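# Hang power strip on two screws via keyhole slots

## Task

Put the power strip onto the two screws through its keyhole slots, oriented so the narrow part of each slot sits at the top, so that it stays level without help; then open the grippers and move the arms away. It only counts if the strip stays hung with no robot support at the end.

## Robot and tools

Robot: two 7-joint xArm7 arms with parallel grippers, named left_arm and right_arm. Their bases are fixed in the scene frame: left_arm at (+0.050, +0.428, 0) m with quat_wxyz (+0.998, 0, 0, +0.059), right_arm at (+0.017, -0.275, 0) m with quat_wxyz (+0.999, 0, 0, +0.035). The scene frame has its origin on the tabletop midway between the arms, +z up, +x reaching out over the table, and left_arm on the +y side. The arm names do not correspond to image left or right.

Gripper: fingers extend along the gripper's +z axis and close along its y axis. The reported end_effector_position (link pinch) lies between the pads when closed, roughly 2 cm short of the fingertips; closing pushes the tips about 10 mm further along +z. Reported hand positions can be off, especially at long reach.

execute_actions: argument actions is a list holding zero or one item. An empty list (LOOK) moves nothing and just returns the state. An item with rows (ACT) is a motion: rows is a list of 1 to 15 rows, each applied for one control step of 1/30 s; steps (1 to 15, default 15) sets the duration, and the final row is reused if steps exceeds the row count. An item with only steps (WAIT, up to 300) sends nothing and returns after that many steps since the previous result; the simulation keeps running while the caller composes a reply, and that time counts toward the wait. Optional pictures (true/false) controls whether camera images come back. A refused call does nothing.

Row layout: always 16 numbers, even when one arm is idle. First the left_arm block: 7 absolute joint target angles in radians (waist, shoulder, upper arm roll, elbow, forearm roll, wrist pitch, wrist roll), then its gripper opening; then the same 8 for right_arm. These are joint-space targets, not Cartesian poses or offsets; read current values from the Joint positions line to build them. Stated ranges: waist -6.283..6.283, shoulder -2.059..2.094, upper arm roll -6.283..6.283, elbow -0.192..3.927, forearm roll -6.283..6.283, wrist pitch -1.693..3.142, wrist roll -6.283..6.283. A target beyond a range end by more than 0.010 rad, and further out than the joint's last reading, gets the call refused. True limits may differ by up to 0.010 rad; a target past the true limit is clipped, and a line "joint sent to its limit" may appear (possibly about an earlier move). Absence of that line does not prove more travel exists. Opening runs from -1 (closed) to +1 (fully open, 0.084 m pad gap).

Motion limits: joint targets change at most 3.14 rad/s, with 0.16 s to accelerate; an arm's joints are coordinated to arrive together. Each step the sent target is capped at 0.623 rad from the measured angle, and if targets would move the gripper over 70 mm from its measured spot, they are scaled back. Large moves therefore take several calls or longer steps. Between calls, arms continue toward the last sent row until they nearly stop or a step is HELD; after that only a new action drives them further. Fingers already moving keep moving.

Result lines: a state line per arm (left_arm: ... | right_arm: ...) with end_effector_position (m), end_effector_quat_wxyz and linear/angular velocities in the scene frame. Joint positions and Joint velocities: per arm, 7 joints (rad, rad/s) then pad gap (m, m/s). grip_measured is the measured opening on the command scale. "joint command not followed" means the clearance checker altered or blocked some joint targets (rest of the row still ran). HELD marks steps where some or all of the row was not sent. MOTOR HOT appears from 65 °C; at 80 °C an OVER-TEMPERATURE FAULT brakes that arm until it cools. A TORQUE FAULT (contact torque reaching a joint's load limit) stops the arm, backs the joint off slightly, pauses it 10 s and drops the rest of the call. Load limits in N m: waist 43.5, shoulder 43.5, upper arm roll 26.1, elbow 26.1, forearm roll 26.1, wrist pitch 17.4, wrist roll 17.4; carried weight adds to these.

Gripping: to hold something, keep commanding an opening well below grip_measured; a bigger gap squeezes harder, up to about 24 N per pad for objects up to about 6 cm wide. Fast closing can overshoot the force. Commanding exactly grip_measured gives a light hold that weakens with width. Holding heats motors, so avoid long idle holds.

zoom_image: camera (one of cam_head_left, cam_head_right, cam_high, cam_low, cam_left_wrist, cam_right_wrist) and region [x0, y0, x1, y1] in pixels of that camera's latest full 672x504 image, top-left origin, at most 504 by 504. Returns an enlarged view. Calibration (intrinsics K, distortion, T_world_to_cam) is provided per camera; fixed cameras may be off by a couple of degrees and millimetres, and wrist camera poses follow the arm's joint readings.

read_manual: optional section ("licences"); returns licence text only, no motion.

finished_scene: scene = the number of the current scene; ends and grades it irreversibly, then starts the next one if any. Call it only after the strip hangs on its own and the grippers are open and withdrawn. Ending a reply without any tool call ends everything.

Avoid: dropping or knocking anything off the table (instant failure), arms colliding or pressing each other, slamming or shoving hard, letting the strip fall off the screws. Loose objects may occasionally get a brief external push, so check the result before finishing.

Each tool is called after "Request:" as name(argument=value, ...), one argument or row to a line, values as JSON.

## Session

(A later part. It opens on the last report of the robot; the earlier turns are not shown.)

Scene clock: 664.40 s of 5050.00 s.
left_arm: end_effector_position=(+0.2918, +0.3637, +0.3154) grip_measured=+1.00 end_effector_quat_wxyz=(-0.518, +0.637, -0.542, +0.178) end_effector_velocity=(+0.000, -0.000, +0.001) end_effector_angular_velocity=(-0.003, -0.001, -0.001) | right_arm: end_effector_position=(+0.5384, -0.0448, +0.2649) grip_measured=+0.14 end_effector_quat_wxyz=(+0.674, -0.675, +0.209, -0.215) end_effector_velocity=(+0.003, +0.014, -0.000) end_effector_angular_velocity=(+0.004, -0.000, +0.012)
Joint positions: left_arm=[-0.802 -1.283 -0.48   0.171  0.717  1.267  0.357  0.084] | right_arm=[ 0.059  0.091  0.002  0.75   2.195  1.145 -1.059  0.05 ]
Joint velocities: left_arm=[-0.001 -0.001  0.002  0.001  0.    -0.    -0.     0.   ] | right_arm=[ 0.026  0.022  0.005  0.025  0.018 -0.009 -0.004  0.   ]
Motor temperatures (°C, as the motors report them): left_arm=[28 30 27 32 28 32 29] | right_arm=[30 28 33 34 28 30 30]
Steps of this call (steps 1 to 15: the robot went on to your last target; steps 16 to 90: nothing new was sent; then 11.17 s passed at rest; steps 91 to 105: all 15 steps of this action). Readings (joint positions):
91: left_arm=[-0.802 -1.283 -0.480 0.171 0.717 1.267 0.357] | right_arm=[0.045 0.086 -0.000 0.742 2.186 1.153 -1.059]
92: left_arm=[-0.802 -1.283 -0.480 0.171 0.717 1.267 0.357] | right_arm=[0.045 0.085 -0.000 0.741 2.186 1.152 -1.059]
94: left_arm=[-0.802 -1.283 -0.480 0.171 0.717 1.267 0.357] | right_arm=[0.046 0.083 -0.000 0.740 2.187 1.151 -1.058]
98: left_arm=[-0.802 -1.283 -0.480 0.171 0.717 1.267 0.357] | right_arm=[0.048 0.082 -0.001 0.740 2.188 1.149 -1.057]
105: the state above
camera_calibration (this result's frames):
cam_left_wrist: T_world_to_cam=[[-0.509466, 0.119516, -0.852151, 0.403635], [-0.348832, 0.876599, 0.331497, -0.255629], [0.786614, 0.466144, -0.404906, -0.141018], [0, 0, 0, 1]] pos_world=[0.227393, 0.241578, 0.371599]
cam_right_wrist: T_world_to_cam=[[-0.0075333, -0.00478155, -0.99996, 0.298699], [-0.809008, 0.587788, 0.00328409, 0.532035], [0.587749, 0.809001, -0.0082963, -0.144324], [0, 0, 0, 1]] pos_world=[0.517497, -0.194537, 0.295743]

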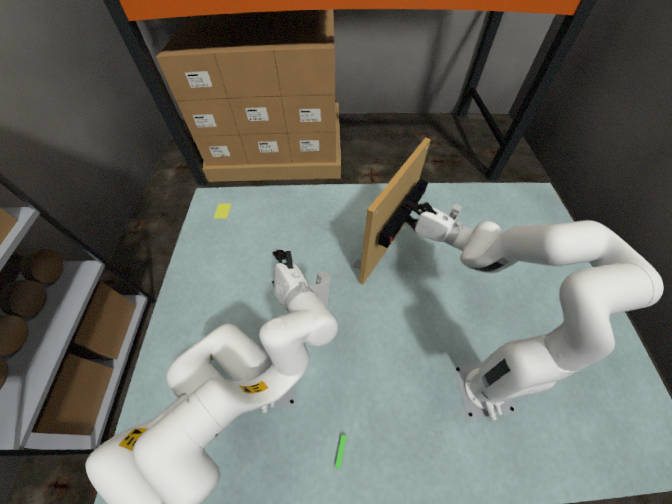

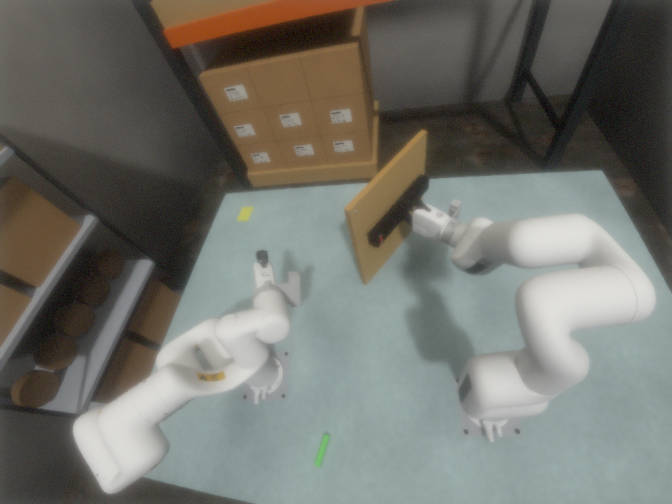

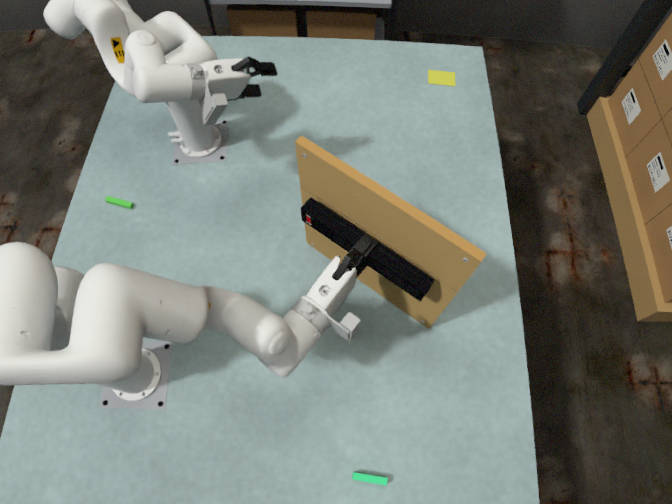

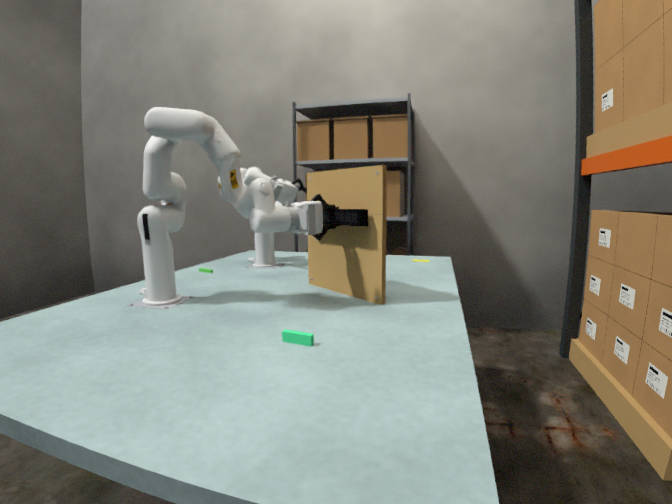

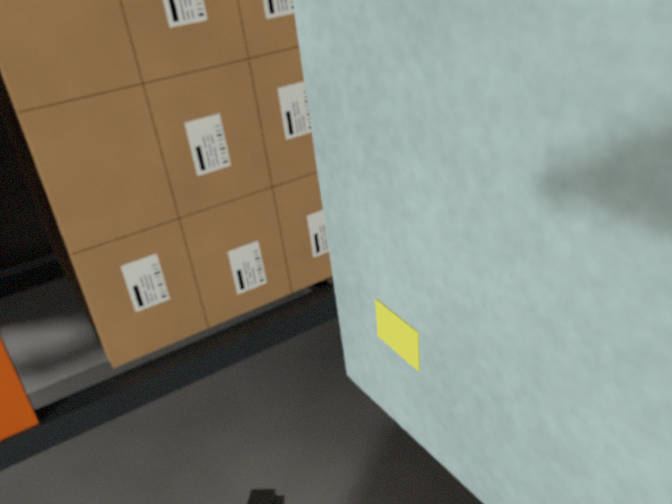

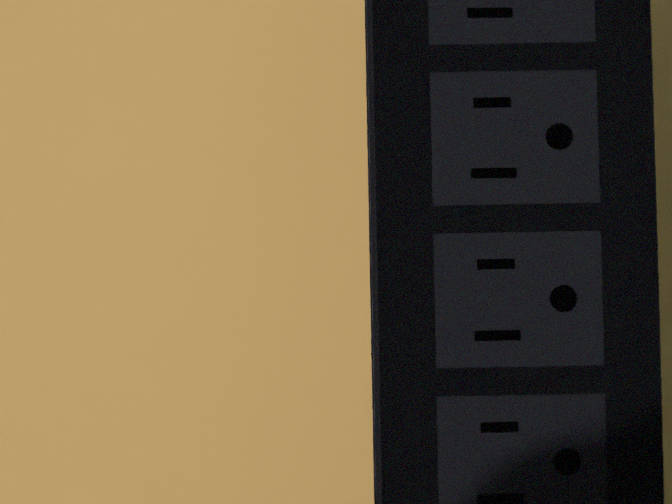

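Request:
execute_actions(
  actions=[
    {"rows":[[-0.802,-1.283,-0.48,0.171,0.717,1.267,0.357,1,0.059,0.1013,0,0.7519,2.2006,1.1502,-1.067,-1],[-0.802,-1.283,-0.48,0.171,0.717,1.267,0.357,1,0.059,0.1013,0,0.7519,2.2006,1.1502,-1.067,-1],[-0.802,-1.283,-0.48,0.171,0.717,1.267,0.357,1,0.059,0.1013,0,0.7519,2.2006,1.1502,-1.067,-1],[-0.802,-1.283,-0.48,0.171,0.717,1.267,0.357,1,0.058,0.1099,0,0.7511,2.204,1.1566,-1.075,-1],[-0.802,-1.283,-0.48,0.171,0.717,1.267,0.357,1,0.058,0.1099,0,0.7511,2.204,1.1566,-1.075,-1],[-0.802,-1.283,-0.48,0.171,0.717,1.267,0.357,1,0.058,0.1099,0,0.7511,2.204,1.1566,-1.075,-1],[-0.802,-1.283,-0.48,0.171,0.717,1.267,0.357,1,0.057,0.1186,0,0.7503,2.2073,1.1629,-1.083,-1],[-0.802,-1.283,-0.48,0.171,0.717,1.267,0.357,1,0.057,0.1186,0,0.7503,2.2073,1.1629,-1.083,-1],[-0.802,-1.283,-0.48,0.171,0.717,1.267,0.357,1,0.057,0.1186,0,0.7503,2.2073,1.1629,-1.083,-1],[-0.802,-1.283,-0.48,0.171,0.717,1.267,0.357,1,0.056,0.1264,0,0.7496,2.2103,1.1686,-1.090,-1]],"steps":15},
  ],
)

Request:
zoom_image(
  camera="cam_high",
  region=[280, 170, 450, 340],
)

Scene clock: 681.60 s of 5050.00 s.
left_arm: end_effector_position=(+0.2918, +0.3637, +0.3154) grip_measured=+1.00 end_effector_quat_wxyz=(-0.518, +0.637, -0.542, +0.178) end_effector_velocity=(+0.000, +0.000, -0.000) end_effector_angular_velocity=(+0.001, -0.000, +0.000) | right_arm: end_effector_position=(+0.5398, -0.0461, +0.2503) grip_measured=+0.14 end_effector_quat_wxyz=(+0.673, -0.675, +0.213, -0.216) end_effector_velocity=(+0.002, -0.001, -0.014) end_effector_angular_velocity=(+0.022, +0.025, -0.013)
Joint positions: left_arm=[-0.802 -1.283 -0.48   0.171  0.717  1.267  0.357  0.084] | right_arm=[ 0.056  0.127 -0.     0.749  2.21   1.165 -1.088  0.05 ]
Joint velocities: left_arm=[ 0.001 -0.    -0.001 -0.001 -0.    -0.     0.    -0.   ] | right_arm=[ 0.     0.038 -0.003 -0.     0.025  0.022 -0.005 -0.002]
Motor temperatures (°C, as the motors report them): left_arm=[28 30 27 32 28 32 29] | right_arm=[30 28 32 34 28 30 30]
Steps of this call (steps 1 to 15: the robot went on to your last target; steps 16 to 90: nothing new was sent; then 13.70 s passed at rest; steps 91 to 105: all 15 steps of this action). Readings (joint positions):
91: left_arm=[-0.802 -1.283 -0.480 0.171 0.717 1.267 0.357] | right_arm=[0.060 0.093 0.000 0.753 2.197 1.144 -1.059]
92: left_arm=[-0.802 -1.283 -0.480 0.171 0.717 1.267 0.357] | right_arm=[0.060 0.094 0.000 0.753 2.198 1.146 -1.061]
94: left_arm=[-0.802 -1.283 -0.480 0.171 0.717 1.267 0.357] | right_arm=[0.059 0.097 -0.000 0.753 2.200 1.149 -1.064]
98: left_arm=[-0.802 -1.283 -0.480 0.171 0.717 1.267 0.357] | right_arm=[0.058 0.106 -0.001 0.753 2.204 1.159 -1.073]
105: the state above
camera_calibration (this result's frames):
cam_left_wrist: T_world_to_cam=[[-0.509466, 0.119516, -0.85215, 0.403635], [-0.348832, 0.876599, 0.331498, -0.255629], [0.786614, 0.466144, -0.404906, -0.141018], [0, 0, 0, 1]] pos_world=[0.227393, 0.241578, 0.371599]
cam_right_wrist: T_world_to_cam=[[-0.011719, -0.00397325, -0.999923, 0.28637], [-0.804981, 0.593258, 0.00707696, 0.531051], [0.593184, 0.805003, -0.0101508, -0.146844], [0, 0, 0, 1]] pos_world=[0.517947, -0.195702, 0.281099]

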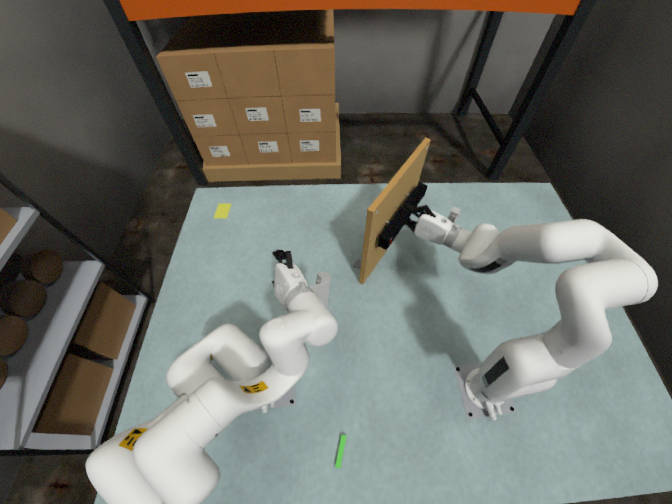

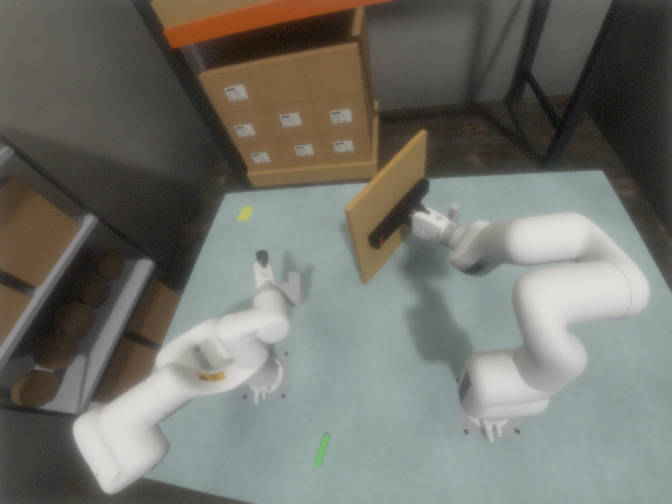

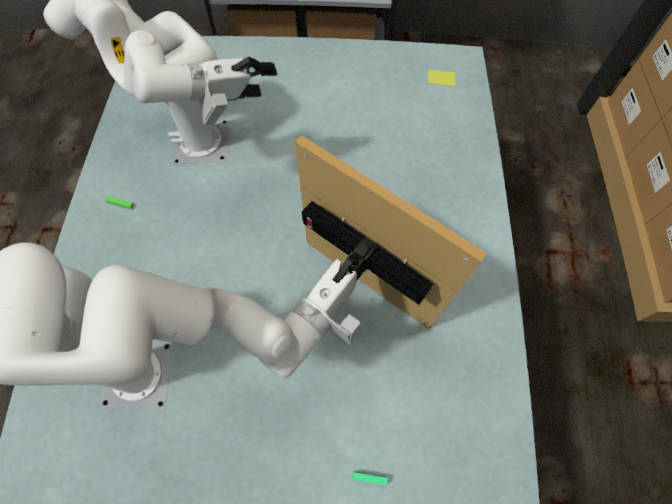

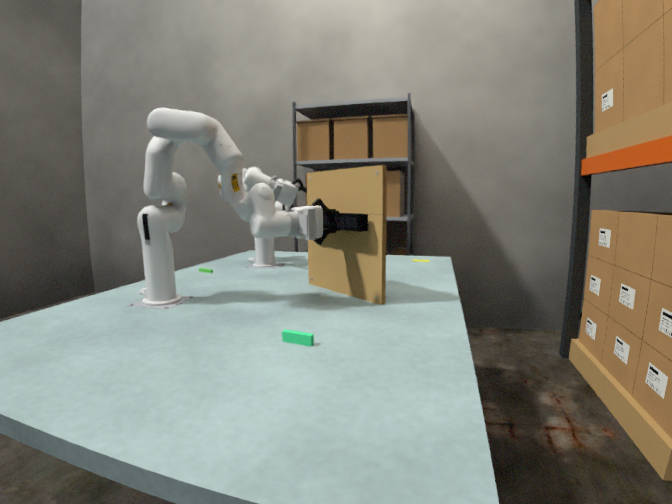

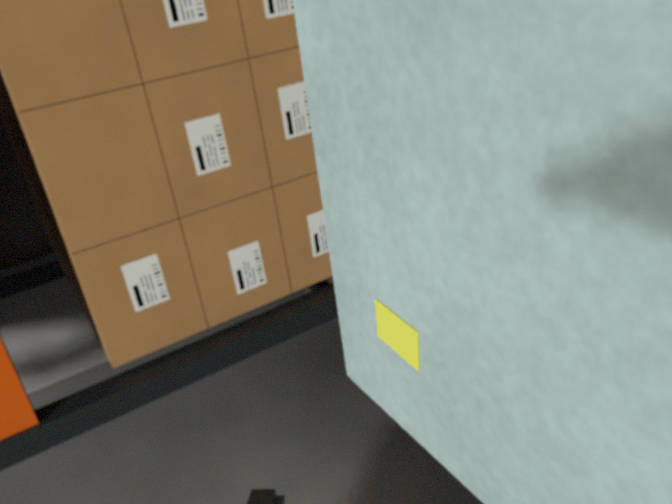

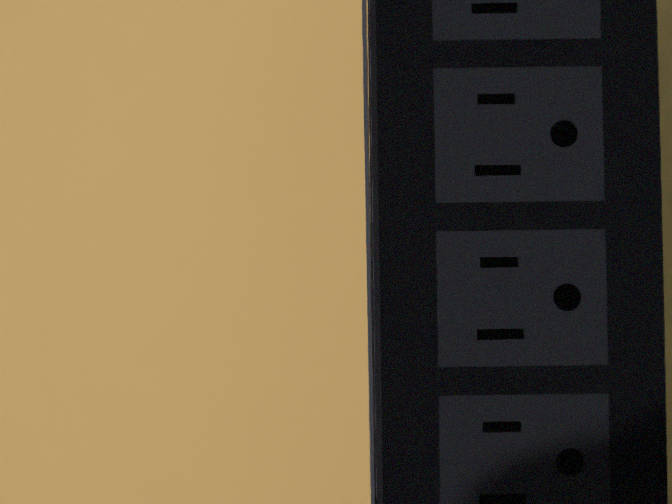

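Region (280, 170, 450, 340) of cam_high's 672x504 image, scaled by 2.965, with more detail than that image has.

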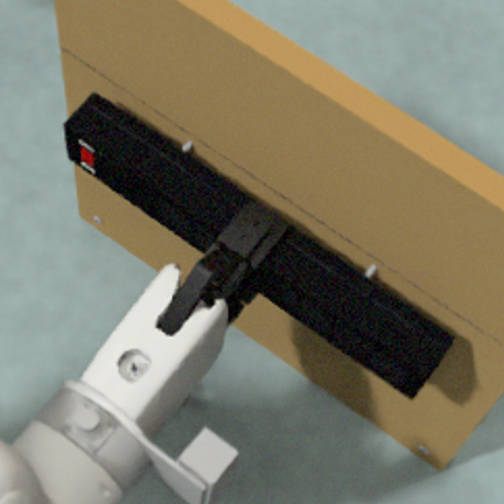

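Request:
execute_actions(
  actions=[
    {"rows":[[-0.802,-1.283,-0.48,0.171,0.717,1.267,0.357,1,0.055,0.134,0,0.749,2.213,1.174,-1.097,-1],[-0.802,-1.283,-0.48,0.171,0.717,1.267,0.357,1,0.055,0.134,0,0.749,2.213,1.174,-1.097,-1],[-0.802,-1.283,-0.48,0.171,0.717,1.267,0.357,1,0.055,0.134,0,0.749,2.213,1.174,-1.097,-1],[-0.802,-1.283,-0.48,0.171,0.717,1.267,0.357,1,0.055,0.134,0,0.749,2.213,1.174,-1.097,-1],[-0.802,-1.283,-0.48,0.171,0.717,1.267,0.357,1,0.054,0.142,0,0.748,2.216,1.180,-1.104,-1]],"steps":15},
  ],
)

Request:
zoom_image(
  camera="cam_high",
  region=[280, 170, 450, 340],
)

Scene clock: 690.83 s of 5050.00 s.
left_arm: end_effector_position=(+0.2918, +0.3637, +0.3154) grip_measured=+1.00 end_effector_quat_wxyz=(-0.518, +0.637, -0.542, +0.178) end_effector_velocity=(+0.000, -0.001, +0.000) end_effector_angular_velocity=(-0.000, -0.001, -0.002) | right_arm: end_effector_position=(+0.5401, -0.0456, +0.2477) grip_measured=+0.14 end_effector_quat_wxyz=(+0.676, -0.672, +0.211, -0.218) end_effector_velocity=(+0.000, +0.001, -0.002) end_effector_angular_velocity=(-0.005, -0.000, -0.000)
Joint positions: left_arm=[-0.802 -1.283 -0.48   0.171  0.717  1.267  0.357  0.084] | right_arm=[ 0.054  0.14   0.     0.749  2.216  1.182 -1.103  0.05 ]
Joint velocities: left_arm=[-0.001 -0.    -0.     0.     0.001 -0.001 -0.    -0.   ] | right_arm=[ 0.001  0.006  0.002  0.003  0.002 -0.003 -0.006  0.   ]
Motor temperatures (°C, as the motors report them): left_arm=[28 30 27 32 28 32 29] | right_arm=[30 28 32 34 28 30 30]
Steps of this call (steps 1 to 15: the robot went on to your last target; steps 16 to 90: nothing new was sent; then 5.73 s passed at rest; steps 91 to 105: all 15 steps of this action). Readings (joint positions):
91: left_arm=[-0.802 -1.283 -0.480 0.171 0.717 1.267 0.357] | right_arm=[0.056 0.127 -0.000 0.750 2.210 1.169 -1.090]
92: left_arm=[-0.802 -1.283 -0.480 0.171 0.717 1.267 0.357] | right_arm=[0.056 0.128 -0.000 0.750 2.211 1.170 -1.092]
94: left_arm=[-0.802 -1.283 -0.480 0.171 0.717 1.267 0.357] | right_arm=[0.055 0.130 -0.000 0.750 2.212 1.174 -1.094]
98: left_arm=[-0.802 -1.283 -0.480 0.171 0.717 1.267 0.357] | right_arm=[0.054 0.136 -0.000 0.749 2.215 1.180 -1.101]
105: the state above
camera_calibration (this result's frames):
cam_left_wrist: T_world_to_cam=[[-0.509466, 0.119516, -0.85215, 0.403635], [-0.348832, 0.876599, 0.331497, -0.255629], [0.786614, 0.466144, -0.404906, -0.141018], [0, 0, 0, 1]] pos_world=[0.227393, 0.241578, 0.371599]
cam_right_wrist: T_world_to_cam=[[-0.00360342, 0.00194347, -0.999992, 0.279703], [-0.805527, 0.592545, 0.00405427, 0.532071], [0.592547, 0.805535, -0.000569669, -0.149526], [0, 0, 0, 1]] pos_world=[0.518207, -0.195371, 0.277458]

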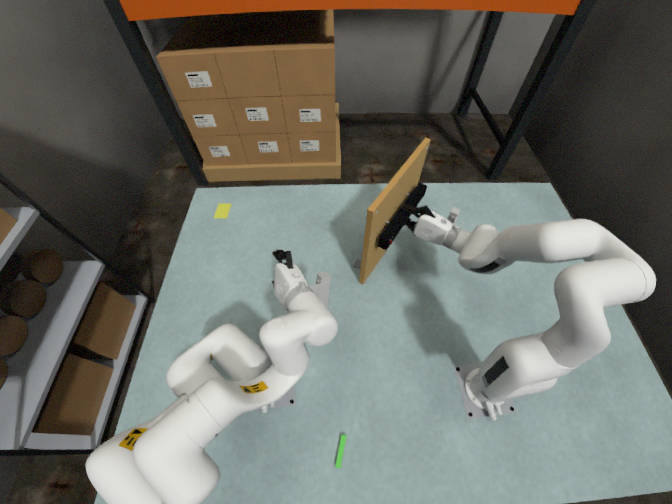

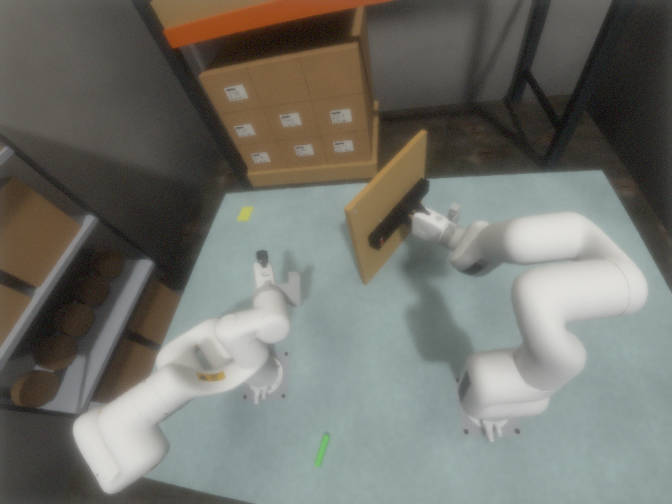

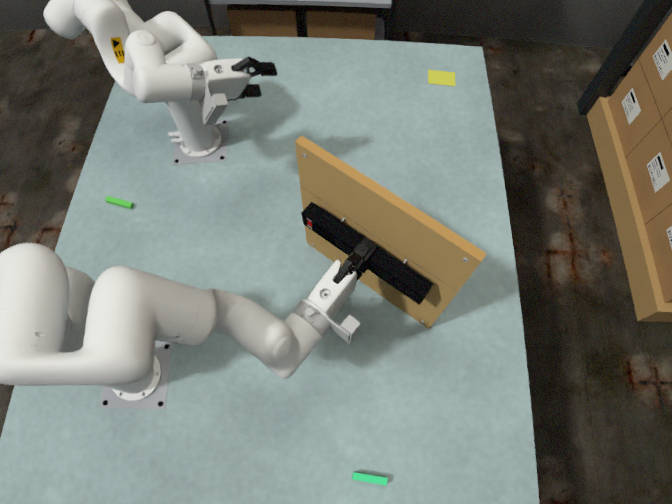

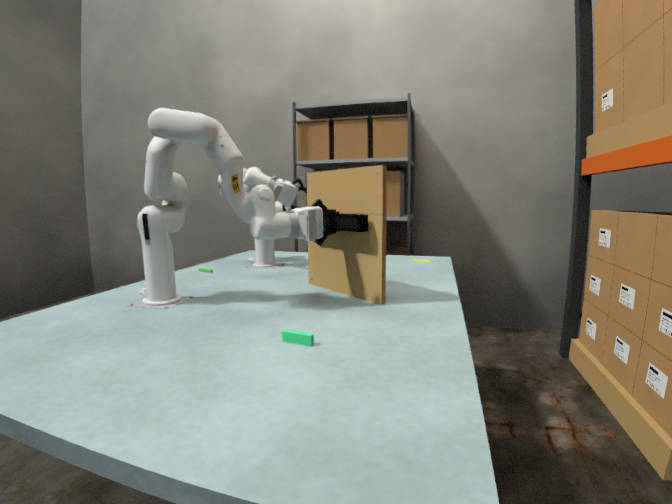

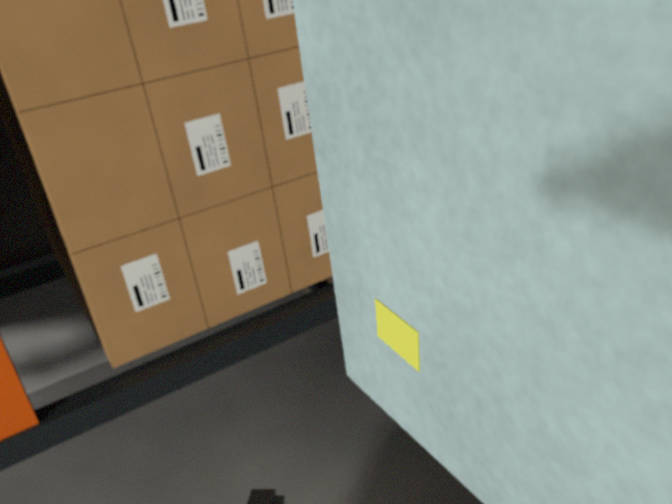

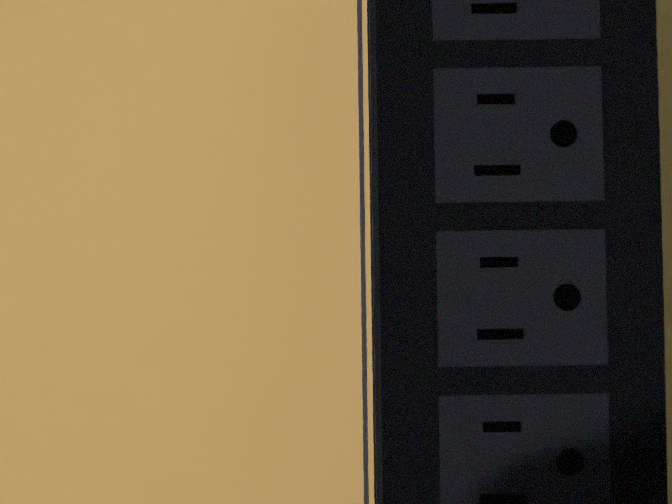

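Region (280, 170, 450, 340) of cam_high's 672x504 image, scaled by 2.965, with more detail than that image has.

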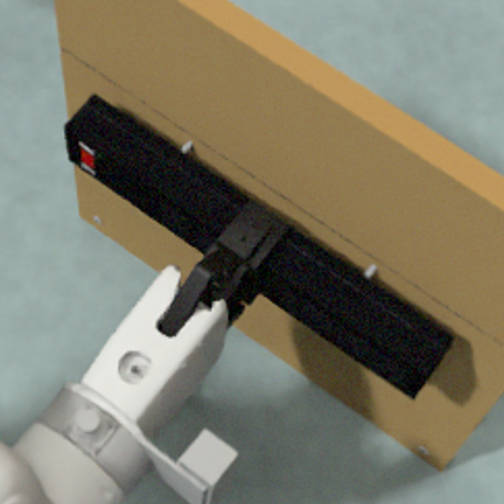

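Request:
execute_actions(
  actions=[
    {"rows":[[-0.802,-1.283,-0.48,0.171,0.717,1.267,0.357,1,0.055,0.131,0,0.749,2.212,1.172,-1.094,0],[-0.802,-1.283,-0.48,0.171,0.717,1.267,0.357,1,0.055,0.131,0,0.749,2.212,1.172,-1.094,0],[-0.802,-1.283,-0.48,0.171,0.717,1.267,0.357,1,0.055,0.131,0,0.749,2.212,1.172,-1.094,0],[-0.802,-1.283,-0.48,0.171,0.717,1.267,0.357,1,0.055,0.131,0,0.749,2.212,1.172,-1.094,0.15],[-0.802,-1.283,-0.48,0.171,0.717,1.267,0.357,1,0.055,0.131,0,0.749,2.212,1.172,-1.094,0.2],[-0.802,-1.283,-0.48,0.171,0.717,1.267,0.357,1,0.055,0.131,0,0.749,2.212,1.172,-1.094,0.3],[-0.802,-1.283,-0.48,0.171,0.717,1.267,0.357,1,0.055,0.131,0,0.749,2.212,1.172,-1.094,0.45],[-0.802,-1.283,-0.48,0.171,0.717,1.267,0.357,1,0.055,0.131,0,0.749,2.212,1.172,-1.094,0.6],[-0.802,-1.283,-0.48,0.171,0.717,1.267,0.357,1,0.055,0.131,0,0.749,2.212,1.172,-1.094,0.9]],"steps":15},
  ],
)

Scene clock: 716.30 s of 5050.00 s.
left_arm: end_effector_position=(+0.2918, +0.3637, +0.3154) grip_measured=+1.00 end_effector_quat_wxyz=(-0.518, +0.637, -0.542, +0.178) end_effector_velocity=(-0.000, -0.000, -0.000) end_effector_angular_velocity=(-0.001, +0.000, -0.001) | right_arm: end_effector_position=(+0.5390, -0.0453, +0.2472) grip_measured=+0.90 end_effector_quat_wxyz=(+0.673, -0.675, +0.213, -0.215) end_effector_velocity=(+0.014, -0.014, +0.028) end_effector_angular_velocity=(+0.021, -0.052, -0.030)
Joint positions: left_arm=[-0.802 -1.283 -0.48   0.171  0.717  1.267  0.357  0.084] | right_arm=[ 0.056  0.133  0.001  0.747  2.211  1.17  -1.094  0.08 ]
Joint velocities: left_arm=[-0.002 -0.     0.001  0.     0.     0.    -0.     0.   ] | right_arm=[-0.011 -0.026 -0.019  0.021  0.009  0.016  0.002  0.   ]
Motor temperatures (°C, as the motors report them): left_arm=[28 30 27 32 28 32 29] | right_arm=[30 28 32 32 28 30 30]
Steps of this call (steps 1 to 15: the robot went on to your last target; steps 16 to 90: nothing new was sent; then 21.97 s passed at rest; steps 91 to 105: all 15 steps of this action). Readings (joint positions):
91: left_arm=[-0.802 -1.283 -0.480 0.171 0.717 1.267 0.357] | right_arm=[0.054 0.142 -0.000 0.748 2.216 1.181 -1.104]
92: left_arm=[-0.802 -1.283 -0.480 0.171 0.717 1.267 0.357] | right_arm=[0.054 0.140 0.000 0.748 2.215 1.179 -1.102]
94: left_arm=[-0.802 -1.283 -0.480 0.171 0.717 1.267 0.357] | right_arm=[0.055 0.137 0.000 0.748 2.213 1.173 -1.098]
98: left_arm=[-0.802 -1.283 -0.480 0.171 0.717 1.267 0.357] | right_arm=[0.057 0.139 0.004 0.741 2.210 1.165 -1.095]
105: the state above
camera_calibration (this result's frames):
cam_left_wrist: T_world_to_cam=[[-0.509466, 0.119516, -0.85215, 0.403635], [-0.348832, 0.876599, 0.331497, -0.255629], [0.786614, 0.466144, -0.404906, -0.141018], [0, 0, 0, 1]] pos_world=[0.227393, 0.241578, 0.371599]
cam_right_wrist: T_world_to_cam=[[-0.0126393, -0.00357486, -0.999914, 0.283774], [-0.806043, 0.591802, 0.00807292, 0.530312], [0.591722, 0.806075, -0.0103615, -0.146166], [0, 0, 0, 1]] pos_world=[0.517531, -0.195005, 0.277954]

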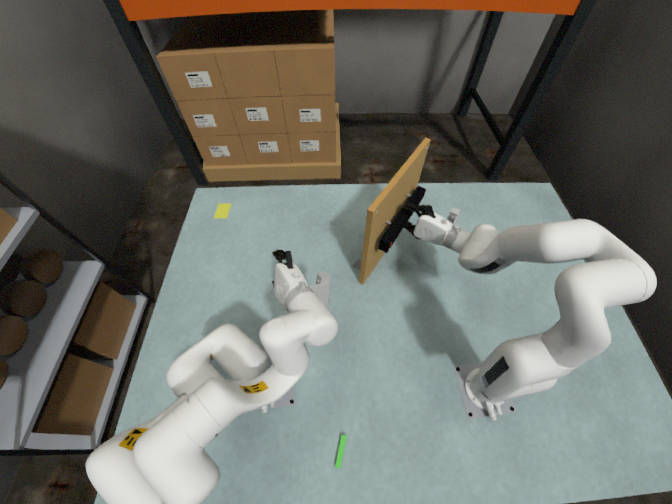

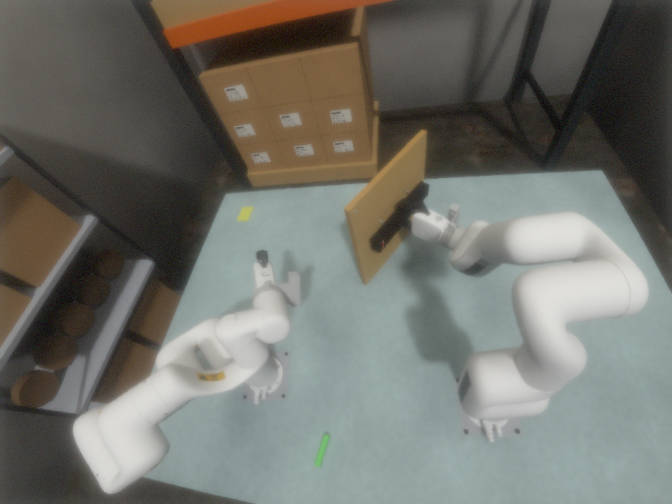

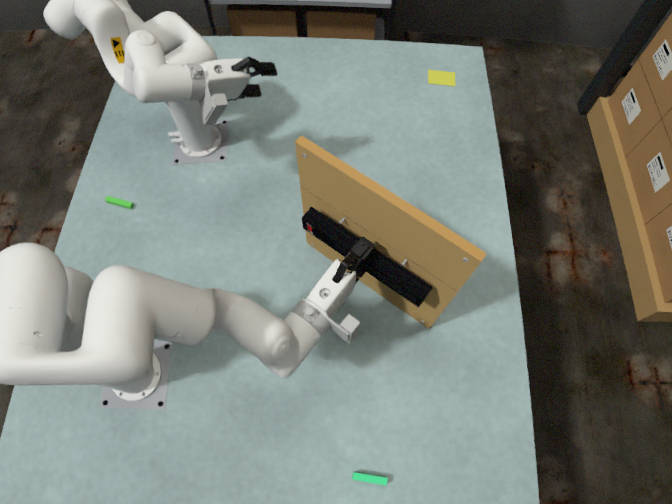

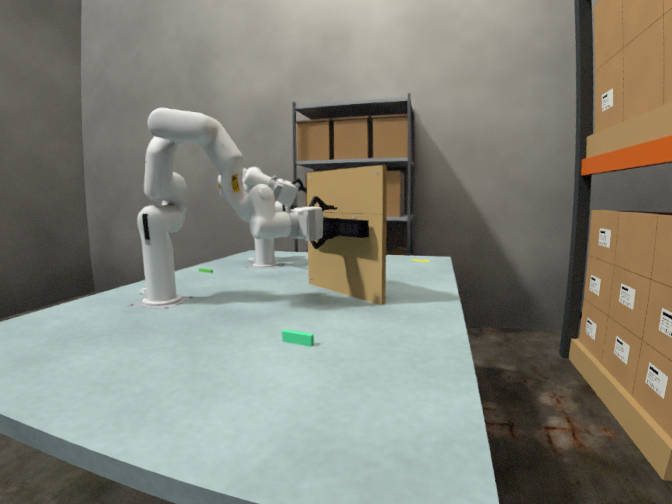

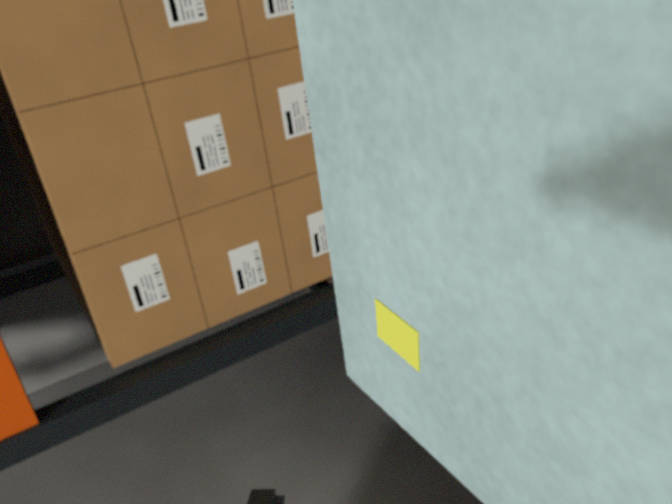

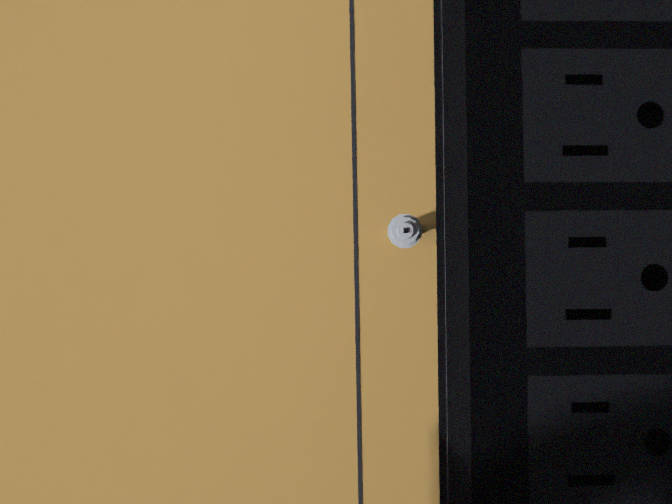

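Request:
execute_actions(
  actions=[
    {"rows":[[-0.802,-1.283,-0.48,0.171,0.717,1.267,0.357,1,0.055,0.131,0,0.749,2.212,1.172,-1.094,0.4],[-0.802,-1.283,-0.48,0.171,0.717,1.267,0.357,1,0.055,0.131,0,0.749,2.212,1.172,-1.094,0.4],[-0.802,-1.283,-0.48,0.171,0.717,1.267,0.357,1,0.055,0.131,0,0.749,2.212,1.172,-1.094,0.4],[-0.802,-1.283,-0.48,0.171,0.717,1.267,0.357,1,0.055,0.131,0,0.749,2.212,1.172,-1.094,0.2],[-0.802,-1.283,-0.48,0.171,0.717,1.267,0.357,1,0.055,0.131,0,0.749,2.212,1.172,-1.094,0.2],[-0.802,-1.283,-0.48,0.171,0.717,1.267,0.357,1,0.055,0.131,0,0.749,2.212,1.172,-1.094,0],[-0.802,-1.283,-0.48,0.171,0.717,1.267,0.357,1,0.055,0.131,0,0.749,2.212,1.172,-1.094,0],[-0.802,-1.283,-0.48,0.171,0.717,1.267,0.357,1,0.055,0.131,0,0.749,2.212,1.172,-1.094,-0.3],[-0.802,-1.283,-0.48,0.171,0.717,1.267,0.357,1,0.055,0.131,0,0.749,2.212,1.172,-1.094,-0.6]],"steps":15},
  ],
)

Scene clock: 741.97 s of 5050.00 s.
left_arm: end_effector_position=(+0.2918, +0.3637, +0.3154) grip_measured=+1.00 end_effector_quat_wxyz=(-0.518, +0.637, -0.542, +0.178) end_effector_velocity=(-0.000, -0.000, +0.000) end_effector_angular_velocity=(+0.000, -0.001, -0.001) | right_arm: end_effector_position=(+0.5378, -0.0494, +0.2402) grip_measured=+0.14 end_effector_quat_wxyz=(+0.667, -0.679, +0.220, -0.214) end_effector_velocity=(-0.000, +0.001, +0.001) end_effector_angular_velocity=(-0.006, +0.002, -0.005)
Joint positions: left_arm=[-0.802 -1.283 -0.48   0.171  0.717  1.267  0.357  0.084] | right_arm=[ 0.054  0.134 -0.002  0.738  2.211  1.158 -1.094  0.05 ]
Joint velocities: left_arm=[-0.     0.    -0.001  0.001 -0.    -0.001  0.    -0.   ] | right_arm=[ 0.002 -0.009  0.006 -0.002  0.006 -0.017  0.001  0.   ]
Motor temperatures (°C, as the motors report them): left_arm=[28 30 27 32 28 32 29] | right_arm=[30 28 32 33 28 29 30]
Steps of this call (steps 1 to 15: the robot went on to your last target; steps 16 to 90: nothing new was sent; then 22.17 s passed at rest; steps 91 to 105: all 15 steps of this action). Readings (joint positions):
91: left_arm=[-0.802 -1.283 -0.480 0.171 0.717 1.267 0.357] | right_arm=[0.055 0.131 -0.000 0.749 2.212 1.172 -1.094]
92: left_arm=[-0.802 -1.283 -0.480 0.171 0.717 1.267 0.357] | right_arm=[0.055 0.131 -0.000 0.748 2.212 1.171 -1.094]
94: left_arm=[-0.802 -1.283 -0.480 0.171 0.717 1.267 0.357] | right_arm=[0.054 0.133 -0.002 0.744 2.211 1.168 -1.094]
98: left_arm=[-0.802 -1.283 -0.480 0.171 0.717 1.267 0.357] | right_arm=[0.054 0.136 -0.003 0.740 2.210 1.164 -1.094]
105: the state above
camera_calibration (this result's frames):
cam_left_wrist: T_world_to_cam=[[-0.509466, 0.119516, -0.85215, 0.403635], [-0.348832, 0.876599, 0.331497, -0.255629], [0.786613, 0.466144, -0.404907, -0.141018], [0, 0, 0, 1]] pos_world=[0.227393, 0.241578, 0.371599]
cam_right_wrist: T_world_to_cam=[[-0.0281054, -0.0134971, -0.999514, 0.284454], [-0.800087, 0.599711, 0.0143994, 0.527434], [0.599225, 0.800103, -0.027654, -0.142397], [0, 0, 0, 1]] pos_world=[0.515316, -0.198536, 0.272783]

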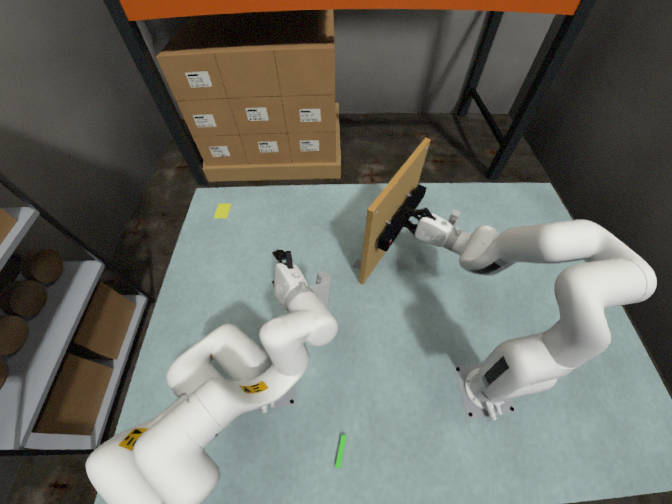

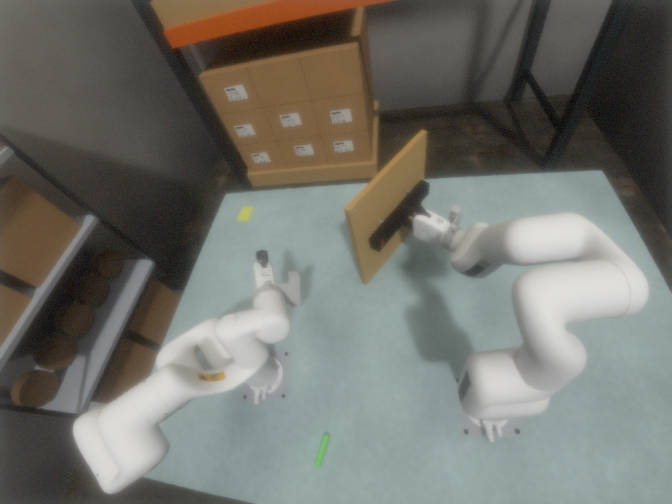

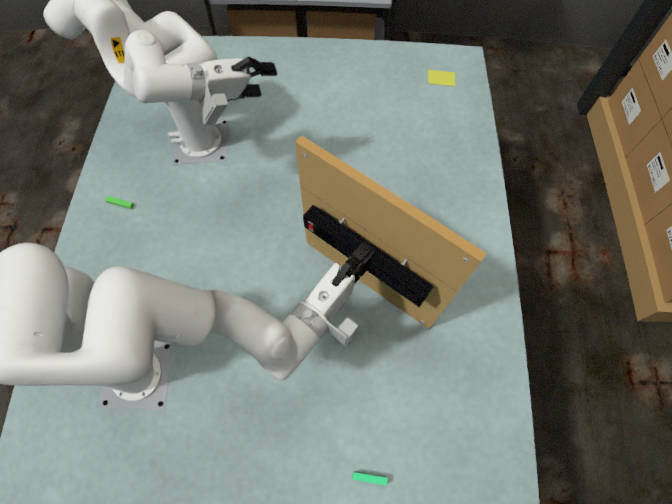

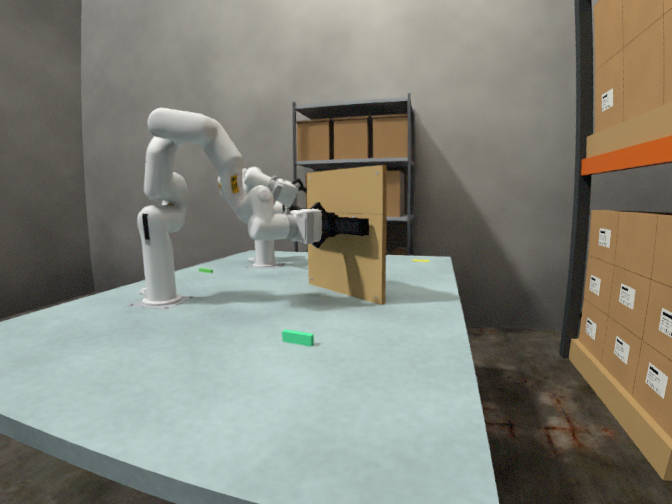

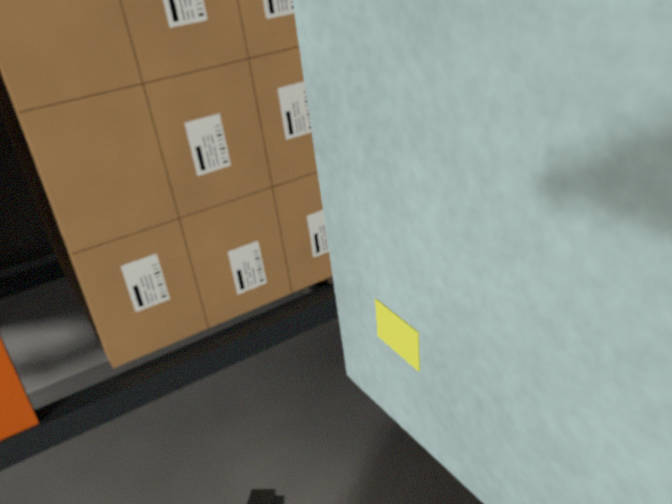

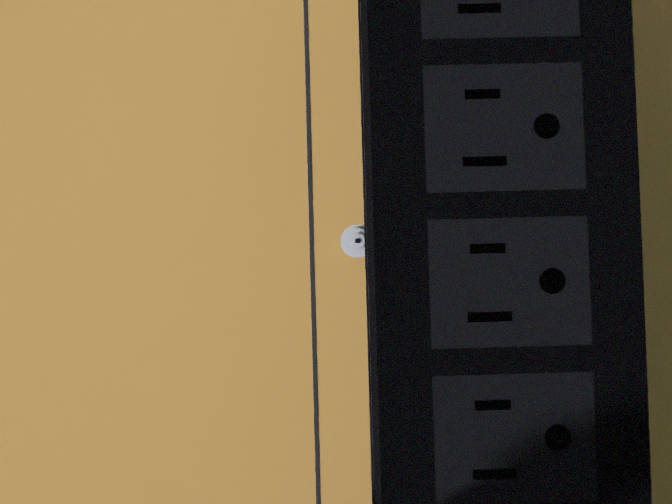

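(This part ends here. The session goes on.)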